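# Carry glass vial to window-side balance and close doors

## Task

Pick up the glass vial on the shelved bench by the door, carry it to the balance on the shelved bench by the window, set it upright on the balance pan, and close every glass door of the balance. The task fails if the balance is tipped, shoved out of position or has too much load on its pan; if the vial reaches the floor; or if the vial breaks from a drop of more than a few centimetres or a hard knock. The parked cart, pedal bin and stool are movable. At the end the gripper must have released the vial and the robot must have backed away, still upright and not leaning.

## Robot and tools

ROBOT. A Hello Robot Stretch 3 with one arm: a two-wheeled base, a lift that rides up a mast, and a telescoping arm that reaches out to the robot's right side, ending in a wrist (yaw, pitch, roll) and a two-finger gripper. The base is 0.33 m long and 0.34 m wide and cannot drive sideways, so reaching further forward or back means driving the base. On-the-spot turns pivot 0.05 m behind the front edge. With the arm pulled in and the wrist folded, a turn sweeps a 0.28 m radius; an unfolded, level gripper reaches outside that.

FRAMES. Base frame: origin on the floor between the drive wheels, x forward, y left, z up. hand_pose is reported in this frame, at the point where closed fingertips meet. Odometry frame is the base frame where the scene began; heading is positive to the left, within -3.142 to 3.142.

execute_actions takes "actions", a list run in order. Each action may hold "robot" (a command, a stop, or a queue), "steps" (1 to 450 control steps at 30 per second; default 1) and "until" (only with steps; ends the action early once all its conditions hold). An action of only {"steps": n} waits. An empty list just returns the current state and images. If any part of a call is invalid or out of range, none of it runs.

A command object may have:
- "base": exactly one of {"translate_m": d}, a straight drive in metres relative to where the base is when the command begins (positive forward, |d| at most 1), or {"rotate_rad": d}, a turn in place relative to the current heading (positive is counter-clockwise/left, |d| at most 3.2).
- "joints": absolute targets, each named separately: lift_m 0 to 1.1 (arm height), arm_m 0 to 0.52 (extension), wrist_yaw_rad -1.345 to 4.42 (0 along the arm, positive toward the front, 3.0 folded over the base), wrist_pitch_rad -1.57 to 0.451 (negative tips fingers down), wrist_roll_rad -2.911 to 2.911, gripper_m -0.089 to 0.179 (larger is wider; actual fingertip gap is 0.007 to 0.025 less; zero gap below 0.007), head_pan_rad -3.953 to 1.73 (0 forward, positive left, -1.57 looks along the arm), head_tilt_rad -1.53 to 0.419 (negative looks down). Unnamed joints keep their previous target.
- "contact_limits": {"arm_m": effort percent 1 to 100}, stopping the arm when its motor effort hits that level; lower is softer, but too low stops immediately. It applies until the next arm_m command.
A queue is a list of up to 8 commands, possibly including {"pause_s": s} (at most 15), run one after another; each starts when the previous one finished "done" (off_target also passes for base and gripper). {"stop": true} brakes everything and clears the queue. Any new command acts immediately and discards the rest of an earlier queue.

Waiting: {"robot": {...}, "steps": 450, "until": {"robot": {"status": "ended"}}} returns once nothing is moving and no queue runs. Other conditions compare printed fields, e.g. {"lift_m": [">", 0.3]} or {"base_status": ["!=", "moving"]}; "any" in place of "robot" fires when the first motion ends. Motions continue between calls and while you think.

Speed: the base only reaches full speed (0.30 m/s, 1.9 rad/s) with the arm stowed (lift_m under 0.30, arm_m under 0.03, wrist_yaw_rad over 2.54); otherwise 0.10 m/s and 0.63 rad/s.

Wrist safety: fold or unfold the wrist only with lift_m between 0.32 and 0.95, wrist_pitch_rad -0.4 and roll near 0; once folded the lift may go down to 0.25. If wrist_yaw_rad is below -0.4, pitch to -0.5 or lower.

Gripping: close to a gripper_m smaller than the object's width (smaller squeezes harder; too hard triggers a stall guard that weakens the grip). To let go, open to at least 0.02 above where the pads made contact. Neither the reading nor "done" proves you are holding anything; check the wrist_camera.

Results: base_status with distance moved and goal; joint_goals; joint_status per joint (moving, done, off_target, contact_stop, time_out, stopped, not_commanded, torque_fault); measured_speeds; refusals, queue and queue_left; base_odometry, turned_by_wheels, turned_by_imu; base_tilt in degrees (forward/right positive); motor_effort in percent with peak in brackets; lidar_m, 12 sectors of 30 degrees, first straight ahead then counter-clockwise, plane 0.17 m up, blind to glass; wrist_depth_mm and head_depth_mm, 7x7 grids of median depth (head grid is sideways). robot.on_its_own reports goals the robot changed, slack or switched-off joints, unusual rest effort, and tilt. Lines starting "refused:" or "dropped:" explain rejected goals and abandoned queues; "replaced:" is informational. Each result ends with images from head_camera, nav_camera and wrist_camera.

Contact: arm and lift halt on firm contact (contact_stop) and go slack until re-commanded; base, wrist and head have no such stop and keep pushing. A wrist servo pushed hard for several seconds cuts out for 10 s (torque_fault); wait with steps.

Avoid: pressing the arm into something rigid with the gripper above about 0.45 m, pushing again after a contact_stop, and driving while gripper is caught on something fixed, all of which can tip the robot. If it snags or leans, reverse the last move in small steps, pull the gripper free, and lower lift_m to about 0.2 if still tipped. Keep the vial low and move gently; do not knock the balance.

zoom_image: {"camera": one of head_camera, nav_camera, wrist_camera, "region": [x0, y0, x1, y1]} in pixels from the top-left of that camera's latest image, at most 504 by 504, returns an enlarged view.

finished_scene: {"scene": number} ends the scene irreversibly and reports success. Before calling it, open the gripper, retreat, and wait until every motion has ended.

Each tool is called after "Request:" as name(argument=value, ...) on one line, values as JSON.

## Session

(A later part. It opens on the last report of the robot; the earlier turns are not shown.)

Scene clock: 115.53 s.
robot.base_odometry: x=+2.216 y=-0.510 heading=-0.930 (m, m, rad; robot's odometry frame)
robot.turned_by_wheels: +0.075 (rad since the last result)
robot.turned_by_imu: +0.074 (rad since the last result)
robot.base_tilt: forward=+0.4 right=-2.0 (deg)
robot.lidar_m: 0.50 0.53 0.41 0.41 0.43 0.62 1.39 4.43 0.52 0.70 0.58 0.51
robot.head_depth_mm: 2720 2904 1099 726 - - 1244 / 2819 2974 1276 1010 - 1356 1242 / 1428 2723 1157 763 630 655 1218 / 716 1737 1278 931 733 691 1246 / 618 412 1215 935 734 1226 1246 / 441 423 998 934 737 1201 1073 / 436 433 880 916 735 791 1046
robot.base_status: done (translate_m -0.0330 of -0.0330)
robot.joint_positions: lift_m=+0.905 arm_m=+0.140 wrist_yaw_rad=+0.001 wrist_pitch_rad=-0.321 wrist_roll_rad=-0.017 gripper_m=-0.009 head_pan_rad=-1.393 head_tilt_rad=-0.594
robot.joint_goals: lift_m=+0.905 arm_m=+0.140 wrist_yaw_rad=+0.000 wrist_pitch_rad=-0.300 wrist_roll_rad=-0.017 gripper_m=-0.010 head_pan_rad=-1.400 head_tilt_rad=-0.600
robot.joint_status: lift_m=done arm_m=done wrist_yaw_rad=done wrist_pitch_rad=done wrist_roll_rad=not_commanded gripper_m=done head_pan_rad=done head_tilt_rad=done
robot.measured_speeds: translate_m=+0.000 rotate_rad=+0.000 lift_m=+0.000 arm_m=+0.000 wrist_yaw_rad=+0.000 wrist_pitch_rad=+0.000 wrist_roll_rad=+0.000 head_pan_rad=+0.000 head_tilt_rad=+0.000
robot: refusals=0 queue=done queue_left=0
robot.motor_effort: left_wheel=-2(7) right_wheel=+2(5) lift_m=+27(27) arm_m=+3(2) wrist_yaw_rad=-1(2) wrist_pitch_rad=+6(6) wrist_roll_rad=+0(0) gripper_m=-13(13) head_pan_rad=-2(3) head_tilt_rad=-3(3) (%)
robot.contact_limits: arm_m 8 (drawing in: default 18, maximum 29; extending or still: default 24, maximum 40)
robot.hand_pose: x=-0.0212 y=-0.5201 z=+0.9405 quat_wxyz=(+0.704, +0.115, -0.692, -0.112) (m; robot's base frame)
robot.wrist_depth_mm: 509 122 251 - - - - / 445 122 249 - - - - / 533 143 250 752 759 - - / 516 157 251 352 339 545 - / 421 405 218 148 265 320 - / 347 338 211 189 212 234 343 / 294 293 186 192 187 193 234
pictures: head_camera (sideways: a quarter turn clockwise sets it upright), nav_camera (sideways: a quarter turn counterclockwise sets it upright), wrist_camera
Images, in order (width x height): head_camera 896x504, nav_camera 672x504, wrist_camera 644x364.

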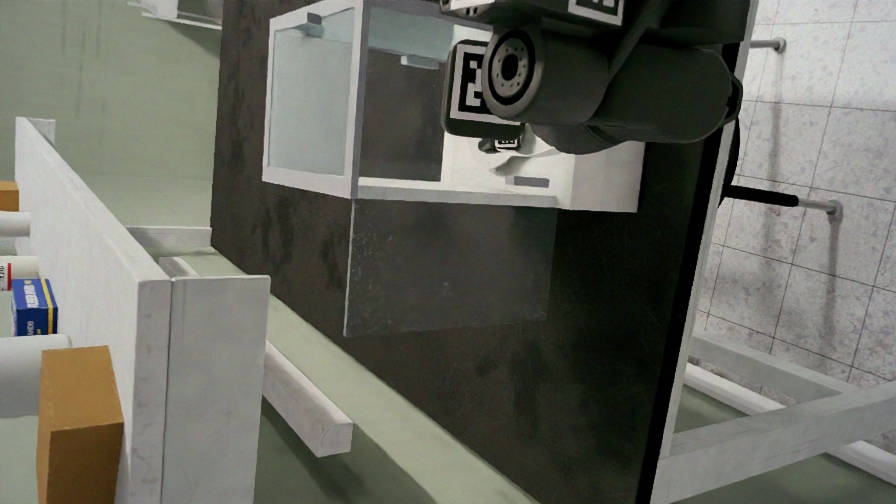

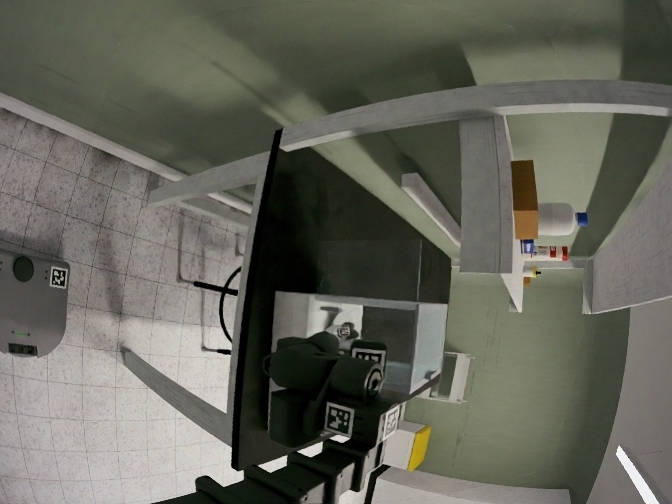

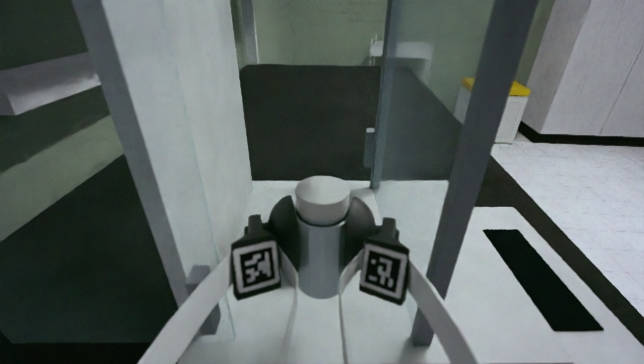

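Request:
execute_actions(actions=[{"robot":[{"joints":{"arm_m":0.21},"contact_limits":{"arm_m":8}},{"joints":{"lift_m":0.887}}],"steps":450,"until":{"robot":{"status":"ended"}}}])

Scene clock: 118.67 s.
robot.base_odometry: x=+2.216 y=-0.510 heading=-0.930 (m, m, rad; robot's odometry frame)
robot.turned_by_wheels: +0.000 (rad since the last result)
robot.turned_by_imu: -0.001 (rad since the last result)
robot.base_tilt: forward=+0.3 right=-2.1 (deg)
robot.lidar_m: 0.50 0.53 0.42 0.41 0.43 0.62 1.39 4.41 0.52 0.70 0.58 0.52
robot.head_depth_mm: 2741 2904 1103 - - 620 1249 / 2823 2973 1276 - - 637 1244 / 1440 2680 1155 762 625 654 1223 / 715 1737 1278 931 736 690 1246 / 621 413 1208 933 734 1229 1245 / 442 422 1000 933 735 1203 1076 / 435 433 881 914 732 790 1045
robot.base_status: done (translate_m -0.0330 of -0.0330)
robot.joint_positions: lift_m=+0.887 arm_m=+0.210 wrist_yaw_rad=+0.001 wrist_pitch_rad=-0.321 wrist_roll_rad=-0.017 gripper_m=-0.009 head_pan_rad=-1.393 head_tilt_rad=-0.594
robot.joint_goals: lift_m=+0.887 arm_m=+0.210 wrist_yaw_rad=+0.000 wrist_pitch_rad=-0.300 wrist_roll_rad=-0.017 gripper_m=-0.010 head_pan_rad=-1.400 head_tilt_rad=-0.600
robot.joint_status: lift_m=done arm_m=done wrist_yaw_rad=done wrist_pitch_rad=done wrist_roll_rad=not_commanded gripper_m=done head_pan_rad=done head_tilt_rad=done
robot.measured_speeds: translate_m=+0.000 rotate_rad=+0.000 lift_m=+0.000 arm_m=+0.000 wrist_yaw_rad=+0.000 wrist_pitch_rad=+0.000 wrist_roll_rad=+0.000 head_pan_rad=+0.000 head_tilt_rad=+0.000
robot: refusals=0 queue=done queue_left=0
robot.motor_effort: left_wheel=-2(3) right_wheel=+2(2) lift_m=+27(29) arm_m=+3(4) wrist_yaw_rad=-2(1) wrist_pitch_rad=+7(6) wrist_roll_rad=+0(0) gripper_m=-13(13) head_pan_rad=-2(3) head_tilt_rad=-3(3) (%)
robot.contact_limits: arm_m 8 (drawing in: default 18, maximum 29; extending or still: default 24, maximum 40)
robot.hand_pose: x=-0.0212 y=-0.5902 z=+0.9225 quat_wxyz=(+0.704, +0.115, -0.692, -0.112) (m; robot's base frame)
robot.wrist_depth_mm: 94 125 - - - - - / 94 125 - - - - - / 94 125 594 690 716 - - / 94 125 285 503 486 511 - / 94 125 223 149 250 285 63 / 94 125 180 171 206 204 63 / 94 117 168 163 173 174 73
pictures: head_camera (sideways: a quarter turn clockwise sets it upright), nav_camera (sideways: a quarter turn counterclockwise sets it upright), wrist_camera
Images, in order (width x height): head_camera 896x504, nav_camera 672x504, wrist_camera 644x364.

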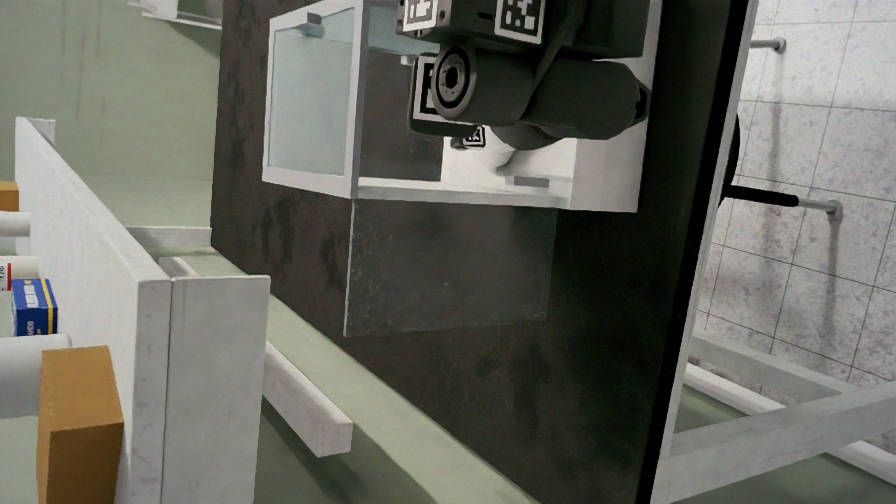

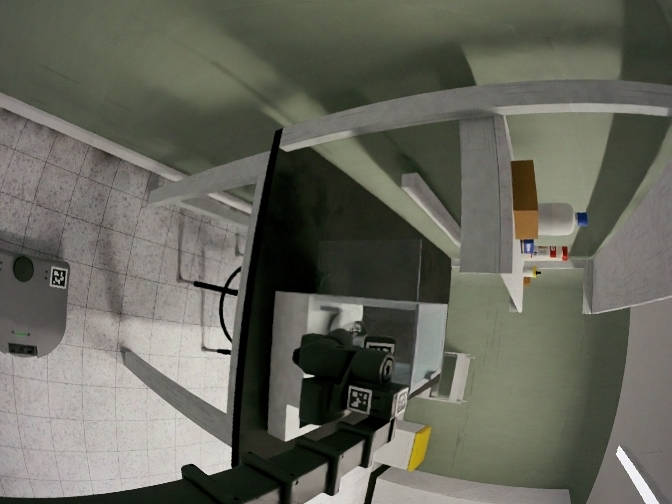

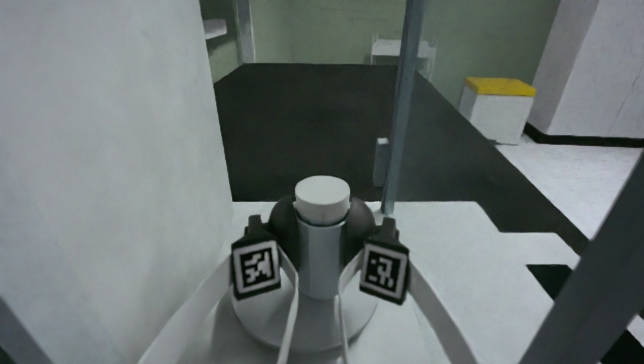

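Request:
execute_actions(actions=[{"robot":[{"joints":{"arm_m":0.218,"lift_m":0.882}},{"joints":{"gripper_m":0.03}},{"joints":{"gripper_m":0.052}},{"joints":{"arm_m":0.165}},{"joints":{"gripper_m":0}},{"joints":{"arm_m":0.08}},{"base":{"translate_m":0.095},"joints":{"lift_m":0.872}},{"joints":{"arm_m":0.106},"contact_limits":{"arm_m":8}}],"steps":450,"until":{"robot":{"status":"ended"}}},{"robot":{"base":{"translate_m":-0.09}},"steps":450,"until":{"robot":{"status":"ended"}}}])

Scene clock: 131.53 s.
robot.base_odometry: x=+2.219 y=-0.514 heading=-0.930 (m, m, rad; robot's odometry frame)
robot.turned_by_wheels: +0.000 (rad since the last result)
robot.turned_by_imu: -0.003 (rad since the last result)
robot.base_tilt: forward=+0.3 right=-2.1 (deg)
robot.lidar_m: 0.50 0.53 0.41 0.41 0.43 0.62 1.39 4.42 0.53 0.70 0.57 0.51
robot.head_depth_mm: 2732 2914 1216 732 638 - 1179 / 2771 2991 1278 759 - - 1195 / 1215 2688 1212 733 633 653 1222 / 714 1737 1275 932 734 689 1245 / 616 412 1211 934 734 1228 1241 / 436 422 1019 934 735 1185 1046 / 439 433 880 904 736 790 1051
robot.base_status: done (translate_m -0.0900 of -0.0900)
robot.joint_positions: lift_m=+0.872 arm_m=+0.106 wrist_yaw_rad=+0.008 wrist_pitch_rad=-0.320 wrist_roll_rad=-0.017 gripper_m=+0.000 head_pan_rad=-1.393 head_tilt_rad=-0.594
robot.joint_goals: lift_m=+0.872 arm_m=+0.106 wrist_yaw_rad=+0.000 wrist_pitch_rad=-0.300 wrist_roll_rad=-0.017 gripper_m=+0.000 head_pan_rad=-1.400 head_tilt_rad=-0.600
robot.joint_status: lift_m=done arm_m=done wrist_yaw_rad=done wrist_pitch_rad=done wrist_roll_rad=not_commanded gripper_m=done head_pan_rad=done head_tilt_rad=done
robot.measured_speeds: translate_m=+0.000 rotate_rad=+0.000 lift_m=+0.000 arm_m=+0.000 wrist_yaw_rad=+0.000 wrist_pitch_rad=+0.000 wrist_roll_rad=+0.000 head_pan_rad=+0.000 head_tilt_rad=+0.000
robot: refusals=0 queue=done queue_left=0
robot.motor_effort: left_wheel=-1(6) right_wheel=-1(7) lift_m=+27(27) arm_m=+4(3) wrist_yaw_rad=-7(7) wrist_pitch_rad=+6(6) wrist_roll_rad=+0(0) gripper_m=-2(81) head_pan_rad=-2(2) head_tilt_rad=-3(3) (%)
robot.contact_limits: arm_m 8 (drawing in: default 18, maximum 29; extending or still: default 24, maximum 40)
robot.hand_pose: x=-0.0196 y=-0.4862 z=+0.9076 quat_wxyz=(+0.705, +0.117, -0.691, -0.109) (m; robot's base frame)
robot.wrist_depth_mm: 487 554 219 - - - - / 474 645 220 - - - - / 526 619 221 352 618 - - / 473 480 220 252 278 368 - / 368 374 222 - 218 229 394 / 306 306 204 200 199 199 234 / 259 261 220 221 220 223 222
pictures: head_camera (sideways: a quarter turn clockwise sets it upright), nav_camera (sideways: a quarter turn counterclockwise sets it upright), wrist_camera
Images, in order (width x height): head_camera 896x504, nav_camera 672x504, wrist_camera 644x364.

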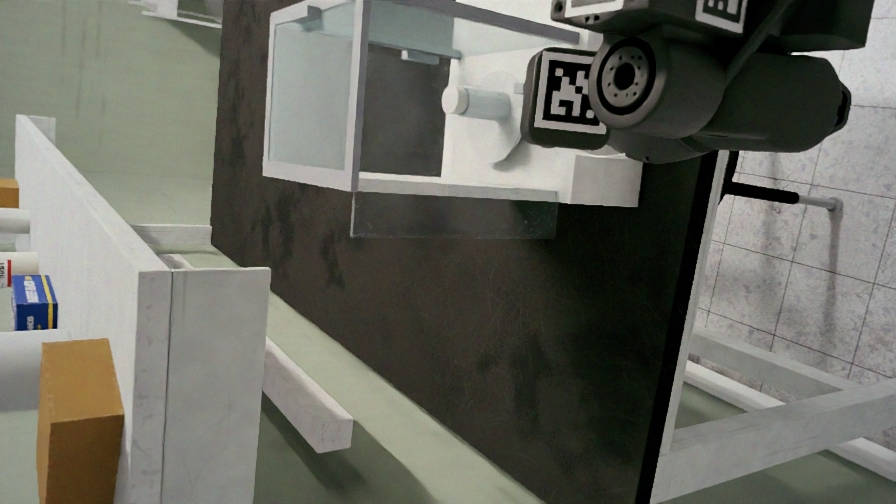

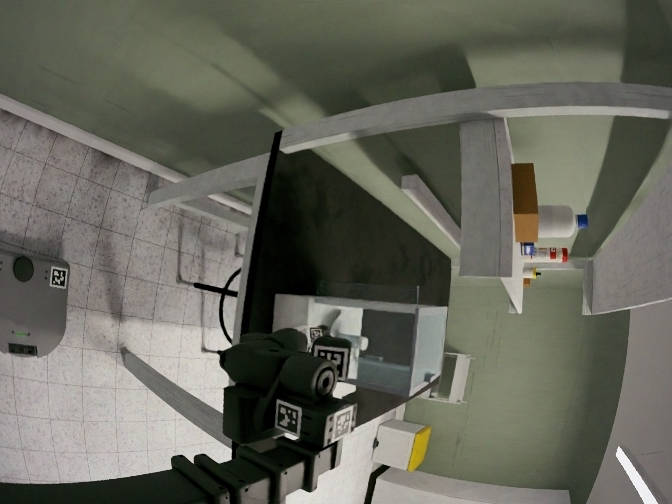

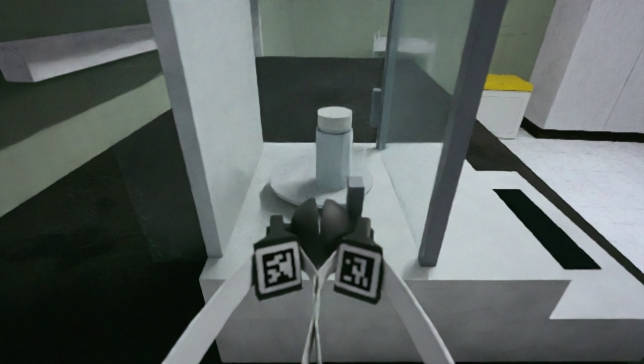

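Request:
execute_actions(actions=[{"robot":[{"base":{"translate_m":-0.037},"joints":{"head_pan_rad":-1.55}},{"joints":{"arm_m":0}}],"steps":450,"until":{"robot":{"status":"ended"}}}])

Request:
execute_actions(actions=[{"robot":{"base":{"translate_m":-0.2},"joints":{"wrist_yaw_rad":1.57,"head_pan_rad":-1.2}},"steps":450,"until":{"robot":{"status":"ended"}}}])

Scene clock: 135.73 s.
robot.base_odometry: x=+2.197 y=-0.484 heading=-0.930 (m, m, rad; robot's odometry frame)
robot.turned_by_wheels: +0.000 (rad since the last result)
robot.turned_by_imu: -0.001 (rad since the last result)
robot.base_tilt: forward=+0.4 right=-1.9 (deg)
robot.lidar_m: 0.54 0.54 0.42 0.41 0.43 0.62 1.35 4.17 0.51 0.70 0.60 0.55
robot.head_depth_mm: 2766 2994 2745 929 653 636 - / 2797 2892 1278 796 638 655 - / 2815 3008 711 731 624 - - / 2840 3032 1207 765 640 654 1218 / 1438 2263 1107 735 660 655 1243 / 722 1620 1277 931 735 690 1241 / 721 407 1165 933 737 697 1149
robot.base_status: done (translate_m -0.0370 of -0.0370)
robot.joint_positions: lift_m=+0.872 arm_m=+0.003 wrist_yaw_rad=+0.002 wrist_pitch_rad=-0.320 wrist_roll_rad=-0.017 gripper_m=+0.000 head_pan_rad=-1.543 head_tilt_rad=-0.594
robot.joint_goals: lift_m=+0.872 arm_m=+0.000 wrist_yaw_rad=+0.000 wrist_pitch_rad=-0.300 wrist_roll_rad=-0.017 gripper_m=+0.000 head_pan_rad=-1.550 head_tilt_rad=-0.600
robot.joint_status: lift_m=done arm_m=done wrist_yaw_rad=done wrist_pitch_rad=done wrist_roll_rad=not_commanded gripper_m=done head_pan_rad=done head_tilt_rad=done
robot.measured_speeds: translate_m=+0.000 rotate_rad=+0.000 lift_m=+0.000 arm_m=+0.000 wrist_yaw_rad=+0.000 wrist_pitch_rad=+0.000 wrist_roll_rad=+0.000 head_pan_rad=+0.000 head_tilt_rad=+0.000
robot: refusals=0 queue=done queue_left=0
robot.motor_effort: left_wheel=-1(5) right_wheel=+1(6) lift_m=+27(27) arm_m=-4(5) wrist_yaw_rad=-1(7) wrist_pitch_rad=+6(6) wrist_roll_rad=+0(0) gripper_m=-2(2) head_pan_rad=-3(15) head_tilt_rad=-3(4) (%)
robot.hand_pose: x=-0.0211 y=-0.3835 z=+0.9076 quat_wxyz=(+0.704, +0.114, -0.692, -0.111) (m; robot's base frame)
robot.wrist_depth_mm: 523 665 347 - - - - / 561 795 346 963 - - - / 573 671 348 349 474 - - / 481 477 289 290 289 488 - / 374 373 307 - 305 316 - / 303 305 307 296 307 313 323 / 404 700 348 284 282 278 273
pictures: head_camera (sideways: a quarter turn clockwise sets it upright), nav_camera (sideways: a quarter turn counterclockwise sets it upright), wrist_camera
Images, in order (width x height): head_camera 896x504, nav_camera 672x504, wrist_camera 644x364.

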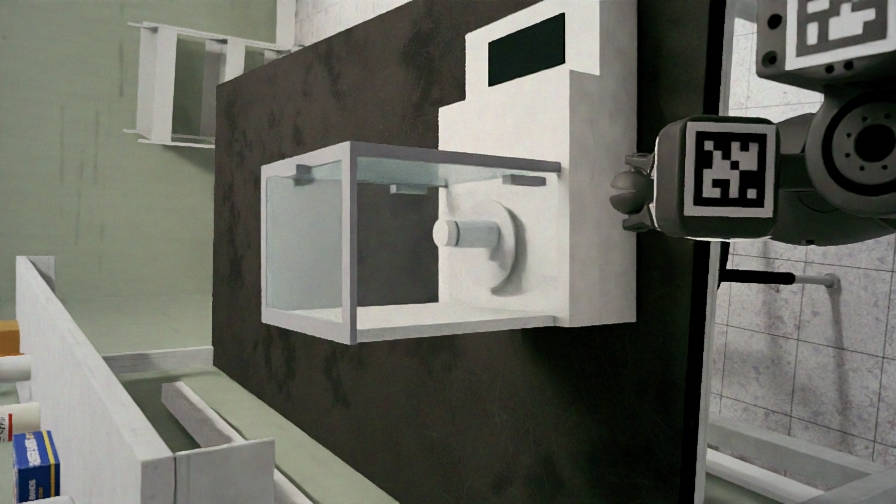

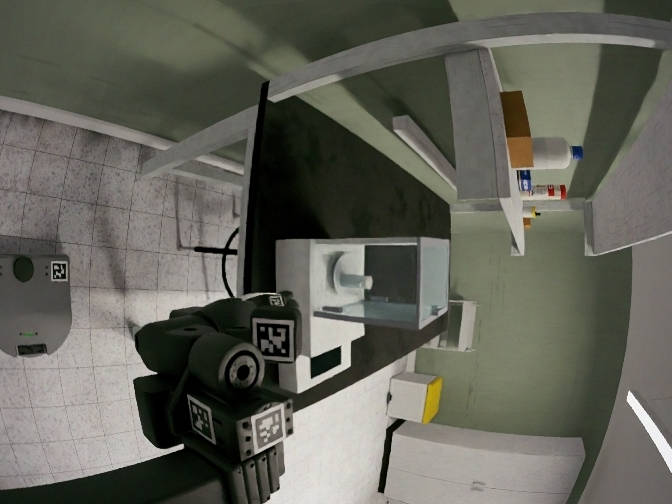

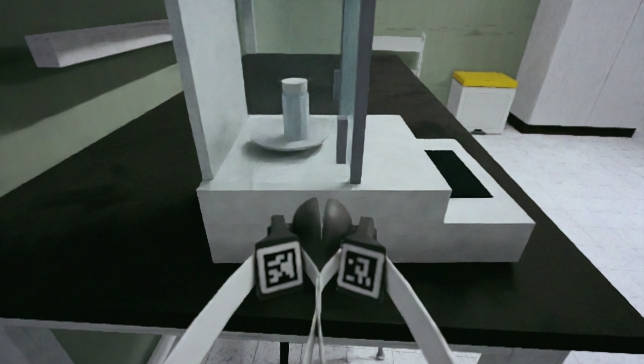

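Scene clock: 139.10 s.
robot.base_odometry: x=+2.078 y=-0.324 heading=-0.930 (m, m, rad; robot's odometry frame)
robot.turned_by_wheels: +0.000 (rad since the last result)
robot.turned_by_imu: +0.000 (rad since the last result)
robot.base_tilt: forward=+0.3 right=-2.0 (deg)
robot.lidar_m: 0.73 0.56 0.43 0.42 0.45 0.64 1.16 3.99 3.01 0.45 0.75 0.73
robot.head_depth_mm: 2775 2919 1268 930 647 605 733 / 2260 2572 1204 761 634 636 1243 / 1678 1839 1154 733 637 655 1245 / 1217 1531 1105 710 661 1212 1299 / 843 1265 635 687 690 1424 1284 / 698 1096 1150 933 758 1360 1246 / 595 497 1002 934 781 1087 1167
robot.base_status: done (translate_m -0.2000 of -0.2000)
robot.joint_positions: lift_m=+0.872 arm_m=+0.003 wrist_yaw_rad=+1.568 wrist_pitch_rad=-0.320 wrist_roll_rad=-0.017 gripper_m=+0.000 head_pan_rad=-1.207 head_tilt_rad=-0.594
robot.joint_goals: lift_m=+0.872 arm_m=+0.000 wrist_yaw_rad=+1.570 wrist_pitch_rad=-0.300 wrist_roll_rad=-0.017 gripper_m=+0.000 head_pan_rad=-1.200 head_tilt_rad=-0.600
robot.joint_status: lift_m=done arm_m=done wrist_yaw_rad=done wrist_pitch_rad=done wrist_roll_rad=not_commanded gripper_m=done head_pan_rad=done head_tilt_rad=done
robot.measured_speeds: translate_m=+0.000 rotate_rad=+0.000 lift_m=+0.000 arm_m=+0.000 wrist_yaw_rad=+0.000 wrist_pitch_rad=+0.000 wrist_roll_rad=+0.000 head_pan_rad=+0.000 head_tilt_rad=+0.000
robot: refusals=0 queue=done queue_left=0
robot.motor_effort: left_wheel=-2(7) right_wheel=+2(4) lift_m=+27(27) arm_m=-3(4) wrist_yaw_rad=+1(2) wrist_pitch_rad=+6(6) wrist_roll_rad=+0(0) gripper_m=-2(2) head_pan_rad=+3(22) head_tilt_rad=-4(3) (%)
robot.hand_pose: x=+0.2143 y=-0.1487 z=+0.9076 quat_wxyz=(+0.578, +0.569, -0.410, +0.418) (m; robot's base frame)
robot.wrist_depth_mm: 586 585 594 563 553 538 530 / 599 636 620 611 604 585 580 / 570 712 683 673 655 630 626 / 604 776 740 737 695 548 482 / 621 815 830 - 786 597 378 / 603 888 953 947 891 828 330 / 615 876 - - - 940 834
pictures: head_camera (sideways: a quarter turn clockwise sets it upright), nav_camera (sideways: a quarter turn counterclockwise sets it upright), wrist_camera
Images, in order (width x height): head_camera 896x504, nav_camera 672x504, wrist_camera 644x364.

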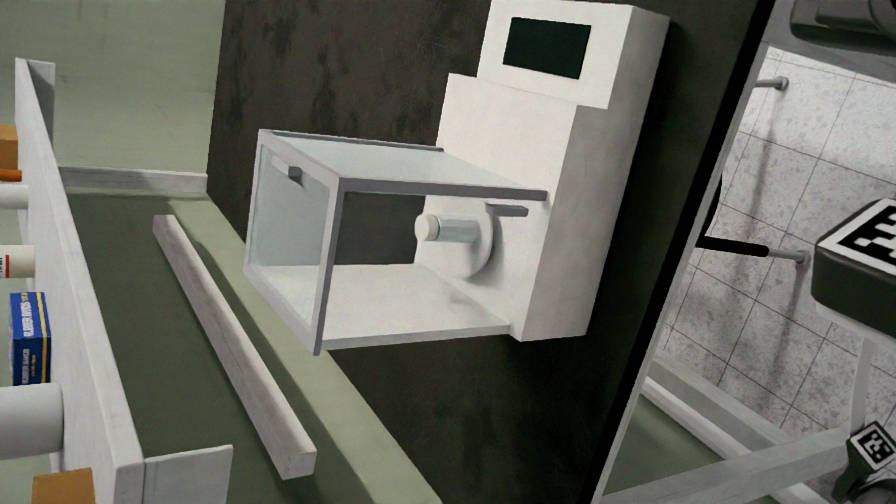

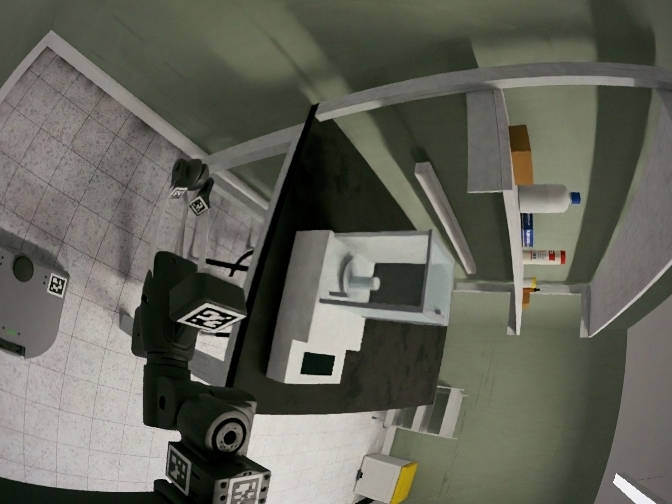

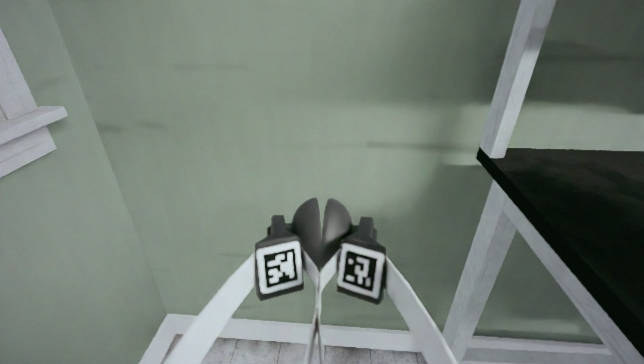

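The door may be a few millimetres short; pushing it once more.

Request:
execute_actions(actions=[{"robot":[{"base":{"translate_m":0.215},"joints":{"wrist_yaw_rad":0,"head_pan_rad":-1.55}},{"joints":{"arm_m":0.107},"contact_limits":{"arm_m":8}},{"base":{"translate_m":-0.022}},{"joints":{"arm_m":0}}],"steps":450,"until":{"robot":{"status":"ended"}}}])

Request:
execute_actions(actions=[{"robot":{"joints":{"wrist_yaw_rad":1.57}},"steps":450,"until":{"robot":{"status":"ended"}}}])

Scene clock: 149.17 s.
robot.base_odometry: x=+2.193 y=-0.478 heading=-0.930 (m, m, rad; robot's odometry frame)
robot.turned_by_wheels: +0.000 (rad since the last result)
robot.turned_by_imu: -0.003 (rad since the last result)
robot.base_tilt: forward=+0.4 right=-2.2 (deg)
robot.lidar_m: 0.54 0.54 0.42 0.41 0.43 0.63 1.35 4.18 0.51 0.71 0.60 0.56
robot.head_depth_mm: 2789 2964 2897 932 651 629 - / 2777 2961 1278 931 638 654 - / 2818 3034 1102 732 626 - - / 2844 3055 1210 763 639 656 1218 / 2045 2295 1098 736 654 654 1244 / 720 1618 1274 934 734 687 1247 / 721 414 1183 934 736 696 1150
robot.base_status: done (translate_m -0.0220 of -0.0220)
robot.joint_positions: lift_m=+0.872 arm_m=+0.003 wrist_yaw_rad=+0.002 wrist_pitch_rad=-0.320 wrist_roll_rad=-0.017 gripper_m=+0.000 head_pan_rad=-1.543 head_tilt_rad=-0.594
robot.joint_goals: lift_m=+0.872 arm_m=+0.000 wrist_yaw_rad=+0.000 wrist_pitch_rad=-0.300 wrist_roll_rad=-0.017 gripper_m=+0.000 head_pan_rad=-1.550 head_tilt_rad=-0.600
robot.joint_status: lift_m=done arm_m=done wrist_yaw_rad=done wrist_pitch_rad=done wrist_roll_rad=not_commanded gripper_m=done head_pan_rad=done head_tilt_rad=done
robot.measured_speeds: translate_m=+0.000 rotate_rad=+0.000 lift_m=+0.000 arm_m=+0.000 wrist_yaw_rad=+0.000 wrist_pitch_rad=+0.000 wrist_roll_rad=+0.000 head_pan_rad=+0.000 head_tilt_rad=+0.000
robot: refusals=0 queue=done queue_left=0
robot.motor_effort: left_wheel=-1(6) right_wheel=+1(5) lift_m=+27(27) arm_m=-3(4) wrist_yaw_rad=-2(6) wrist_pitch_rad=+6(6) wrist_roll_rad=+0(0) gripper_m=-3(3) head_pan_rad=-3(22) head_tilt_rad=-3(3) (%)
robot.hand_pose: x=-0.0211 y=-0.3835 z=+0.9077 quat_wxyz=(+0.704, +0.114, -0.692, -0.111) (m; robot's base frame)
robot.wrist_depth_mm: 538 682 372 - - - - / 567 745 371 891 - - - / 568 660 346 348 473 - - / 475 472 290 291 308 516 - / 376 373 306 - 306 318 - / 307 307 307 297 307 313 322 / 413 739 348 285 282 279 272
pictures: head_camera (sideways: a quarter turn clockwise sets it upright), nav_camera (sideways: a quarter turn counterclockwise sets it upright), wrist_camera
Images, in order (width x height): head_camera 896x504, nav_camera 672x504, wrist_camera 644x364.

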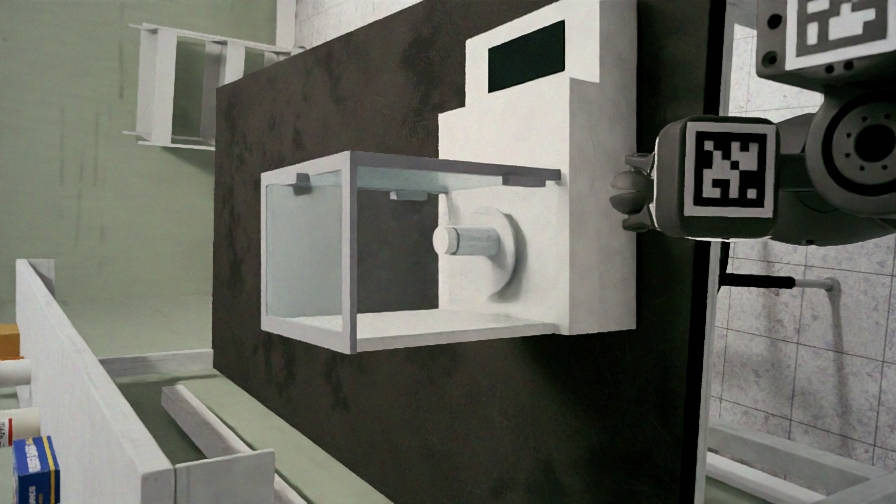

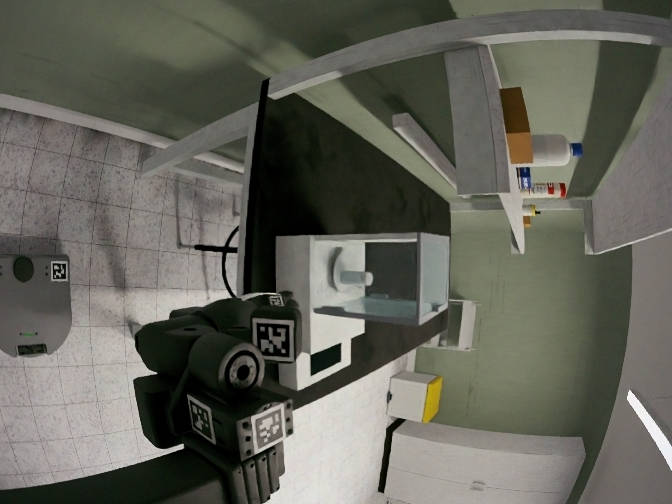

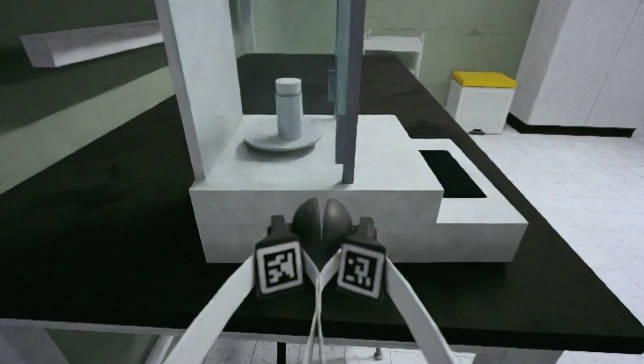

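Scene clock: 150.97 s.
robot.base_odometry: x=+2.193 y=-0.478 heading=-0.930 (m, m, rad; robot's odometry frame)
robot.turned_by_wheels: +0.000 (rad since the last result)
robot.turned_by_imu: +0.000 (rad since the last result)
robot.base_tilt: forward=+0.4 right=-2.1 (deg)
robot.lidar_m: 0.54 0.54 0.42 0.41 0.43 0.62 1.35 4.17 0.51 0.70 0.60 0.55
robot.head_depth_mm: 2792 2948 2878 930 653 629 - / 2831 2930 1273 932 638 645 - / 2813 3021 1100 733 639 646 - / 2850 3055 1214 763 638 654 1217 / 2066 2292 1103 735 654 655 1249 / 721 1616 1276 932 735 688 1270 / 721 413 1188 932 736 697 1129
robot.base_status: done (translate_m -0.0220 of -0.0220)
robot.joint_positions: lift_m=+0.872 arm_m=+0.003 wrist_yaw_rad=+1.567 wrist_pitch_rad=-0.320 wrist_roll_rad=-0.017 gripper_m=+0.000 head_pan_rad=-1.543 head_tilt_rad=-0.594
robot.joint_goals: lift_m=+0.872 arm_m=+0.000 wrist_yaw_rad=+1.570 wrist_pitch_rad=-0.300 wrist_roll_rad=-0.017 gripper_m=+0.000 head_pan_rad=-1.550 head_tilt_rad=-0.600
robot.joint_status: lift_m=done arm_m=done wrist_yaw_rad=done wrist_pitch_rad=done wrist_roll_rad=not_commanded gripper_m=done head_pan_rad=done head_tilt_rad=done
robot.measured_speeds: translate_m=+0.000 rotate_rad=+0.000 lift_m=+0.000 arm_m=+0.000 wrist_yaw_rad=+0.000 wrist_pitch_rad=+0.000 wrist_roll_rad=+0.000 head_pan_rad=+0.000 head_tilt_rad=+0.000
robot: refusals=0 queue=done queue_left=0
robot.motor_effort: left_wheel=-1(1) right_wheel=+1(1) lift_m=+27(27) arm_m=-4(4) wrist_yaw_rad=+2(3) wrist_pitch_rad=+6(6) wrist_roll_rad=+0(0) gripper_m=-2(2) head_pan_rad=-2(3) head_tilt_rad=-3(3) (%)
robot.hand_pose: x=+0.2143 y=-0.1487 z=+0.9077 quat_wxyz=(+0.578, +0.569, -0.410, +0.418) (m; robot's base frame)
robot.wrist_depth_mm: 423 408 403 396 390 380 369 / 462 438 439 428 418 411 334 / 497 493 482 470 455 444 355 / 550 542 524 509 503 479 393 / 578 597 580 - 547 539 383 / 609 683 661 656 608 598 337 / 599 788 751 711 696 664 431
pictures: head_camera (sideways: a quarter turn clockwise sets it upright), nav_camera (sideways: a quarter turn counterclockwise sets it upright), wrist_camera
Images, in order (width x height): head_camera 896x504, nav_camera 672x504, wrist_camera 644x364.

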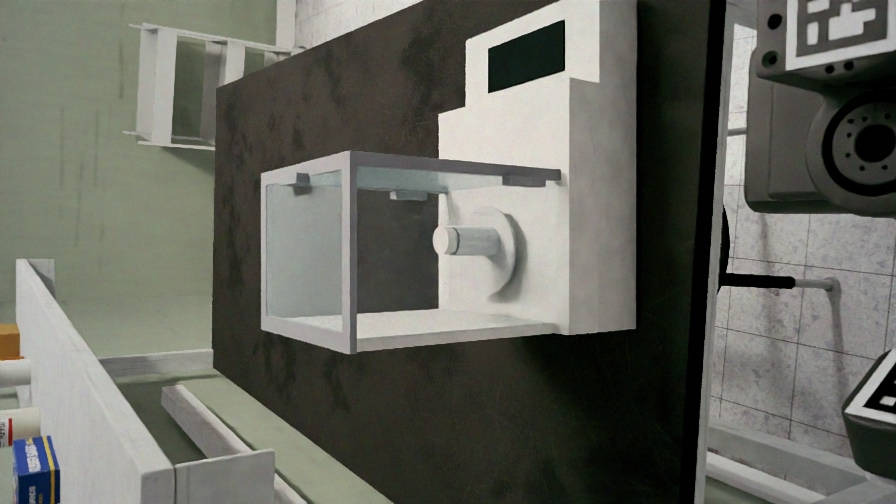

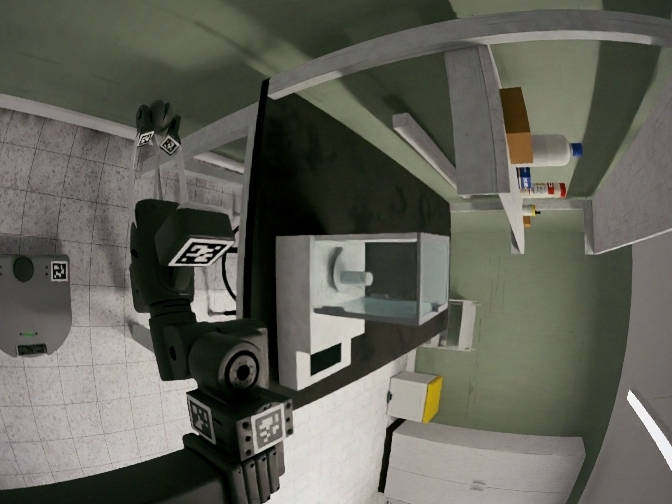

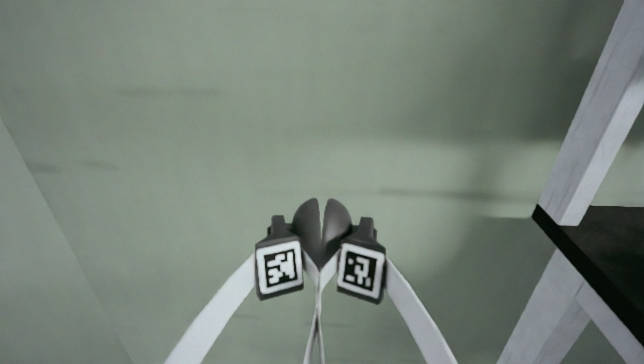

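Request:
finished_scene(scene=2)

The scene is finished: the task was done.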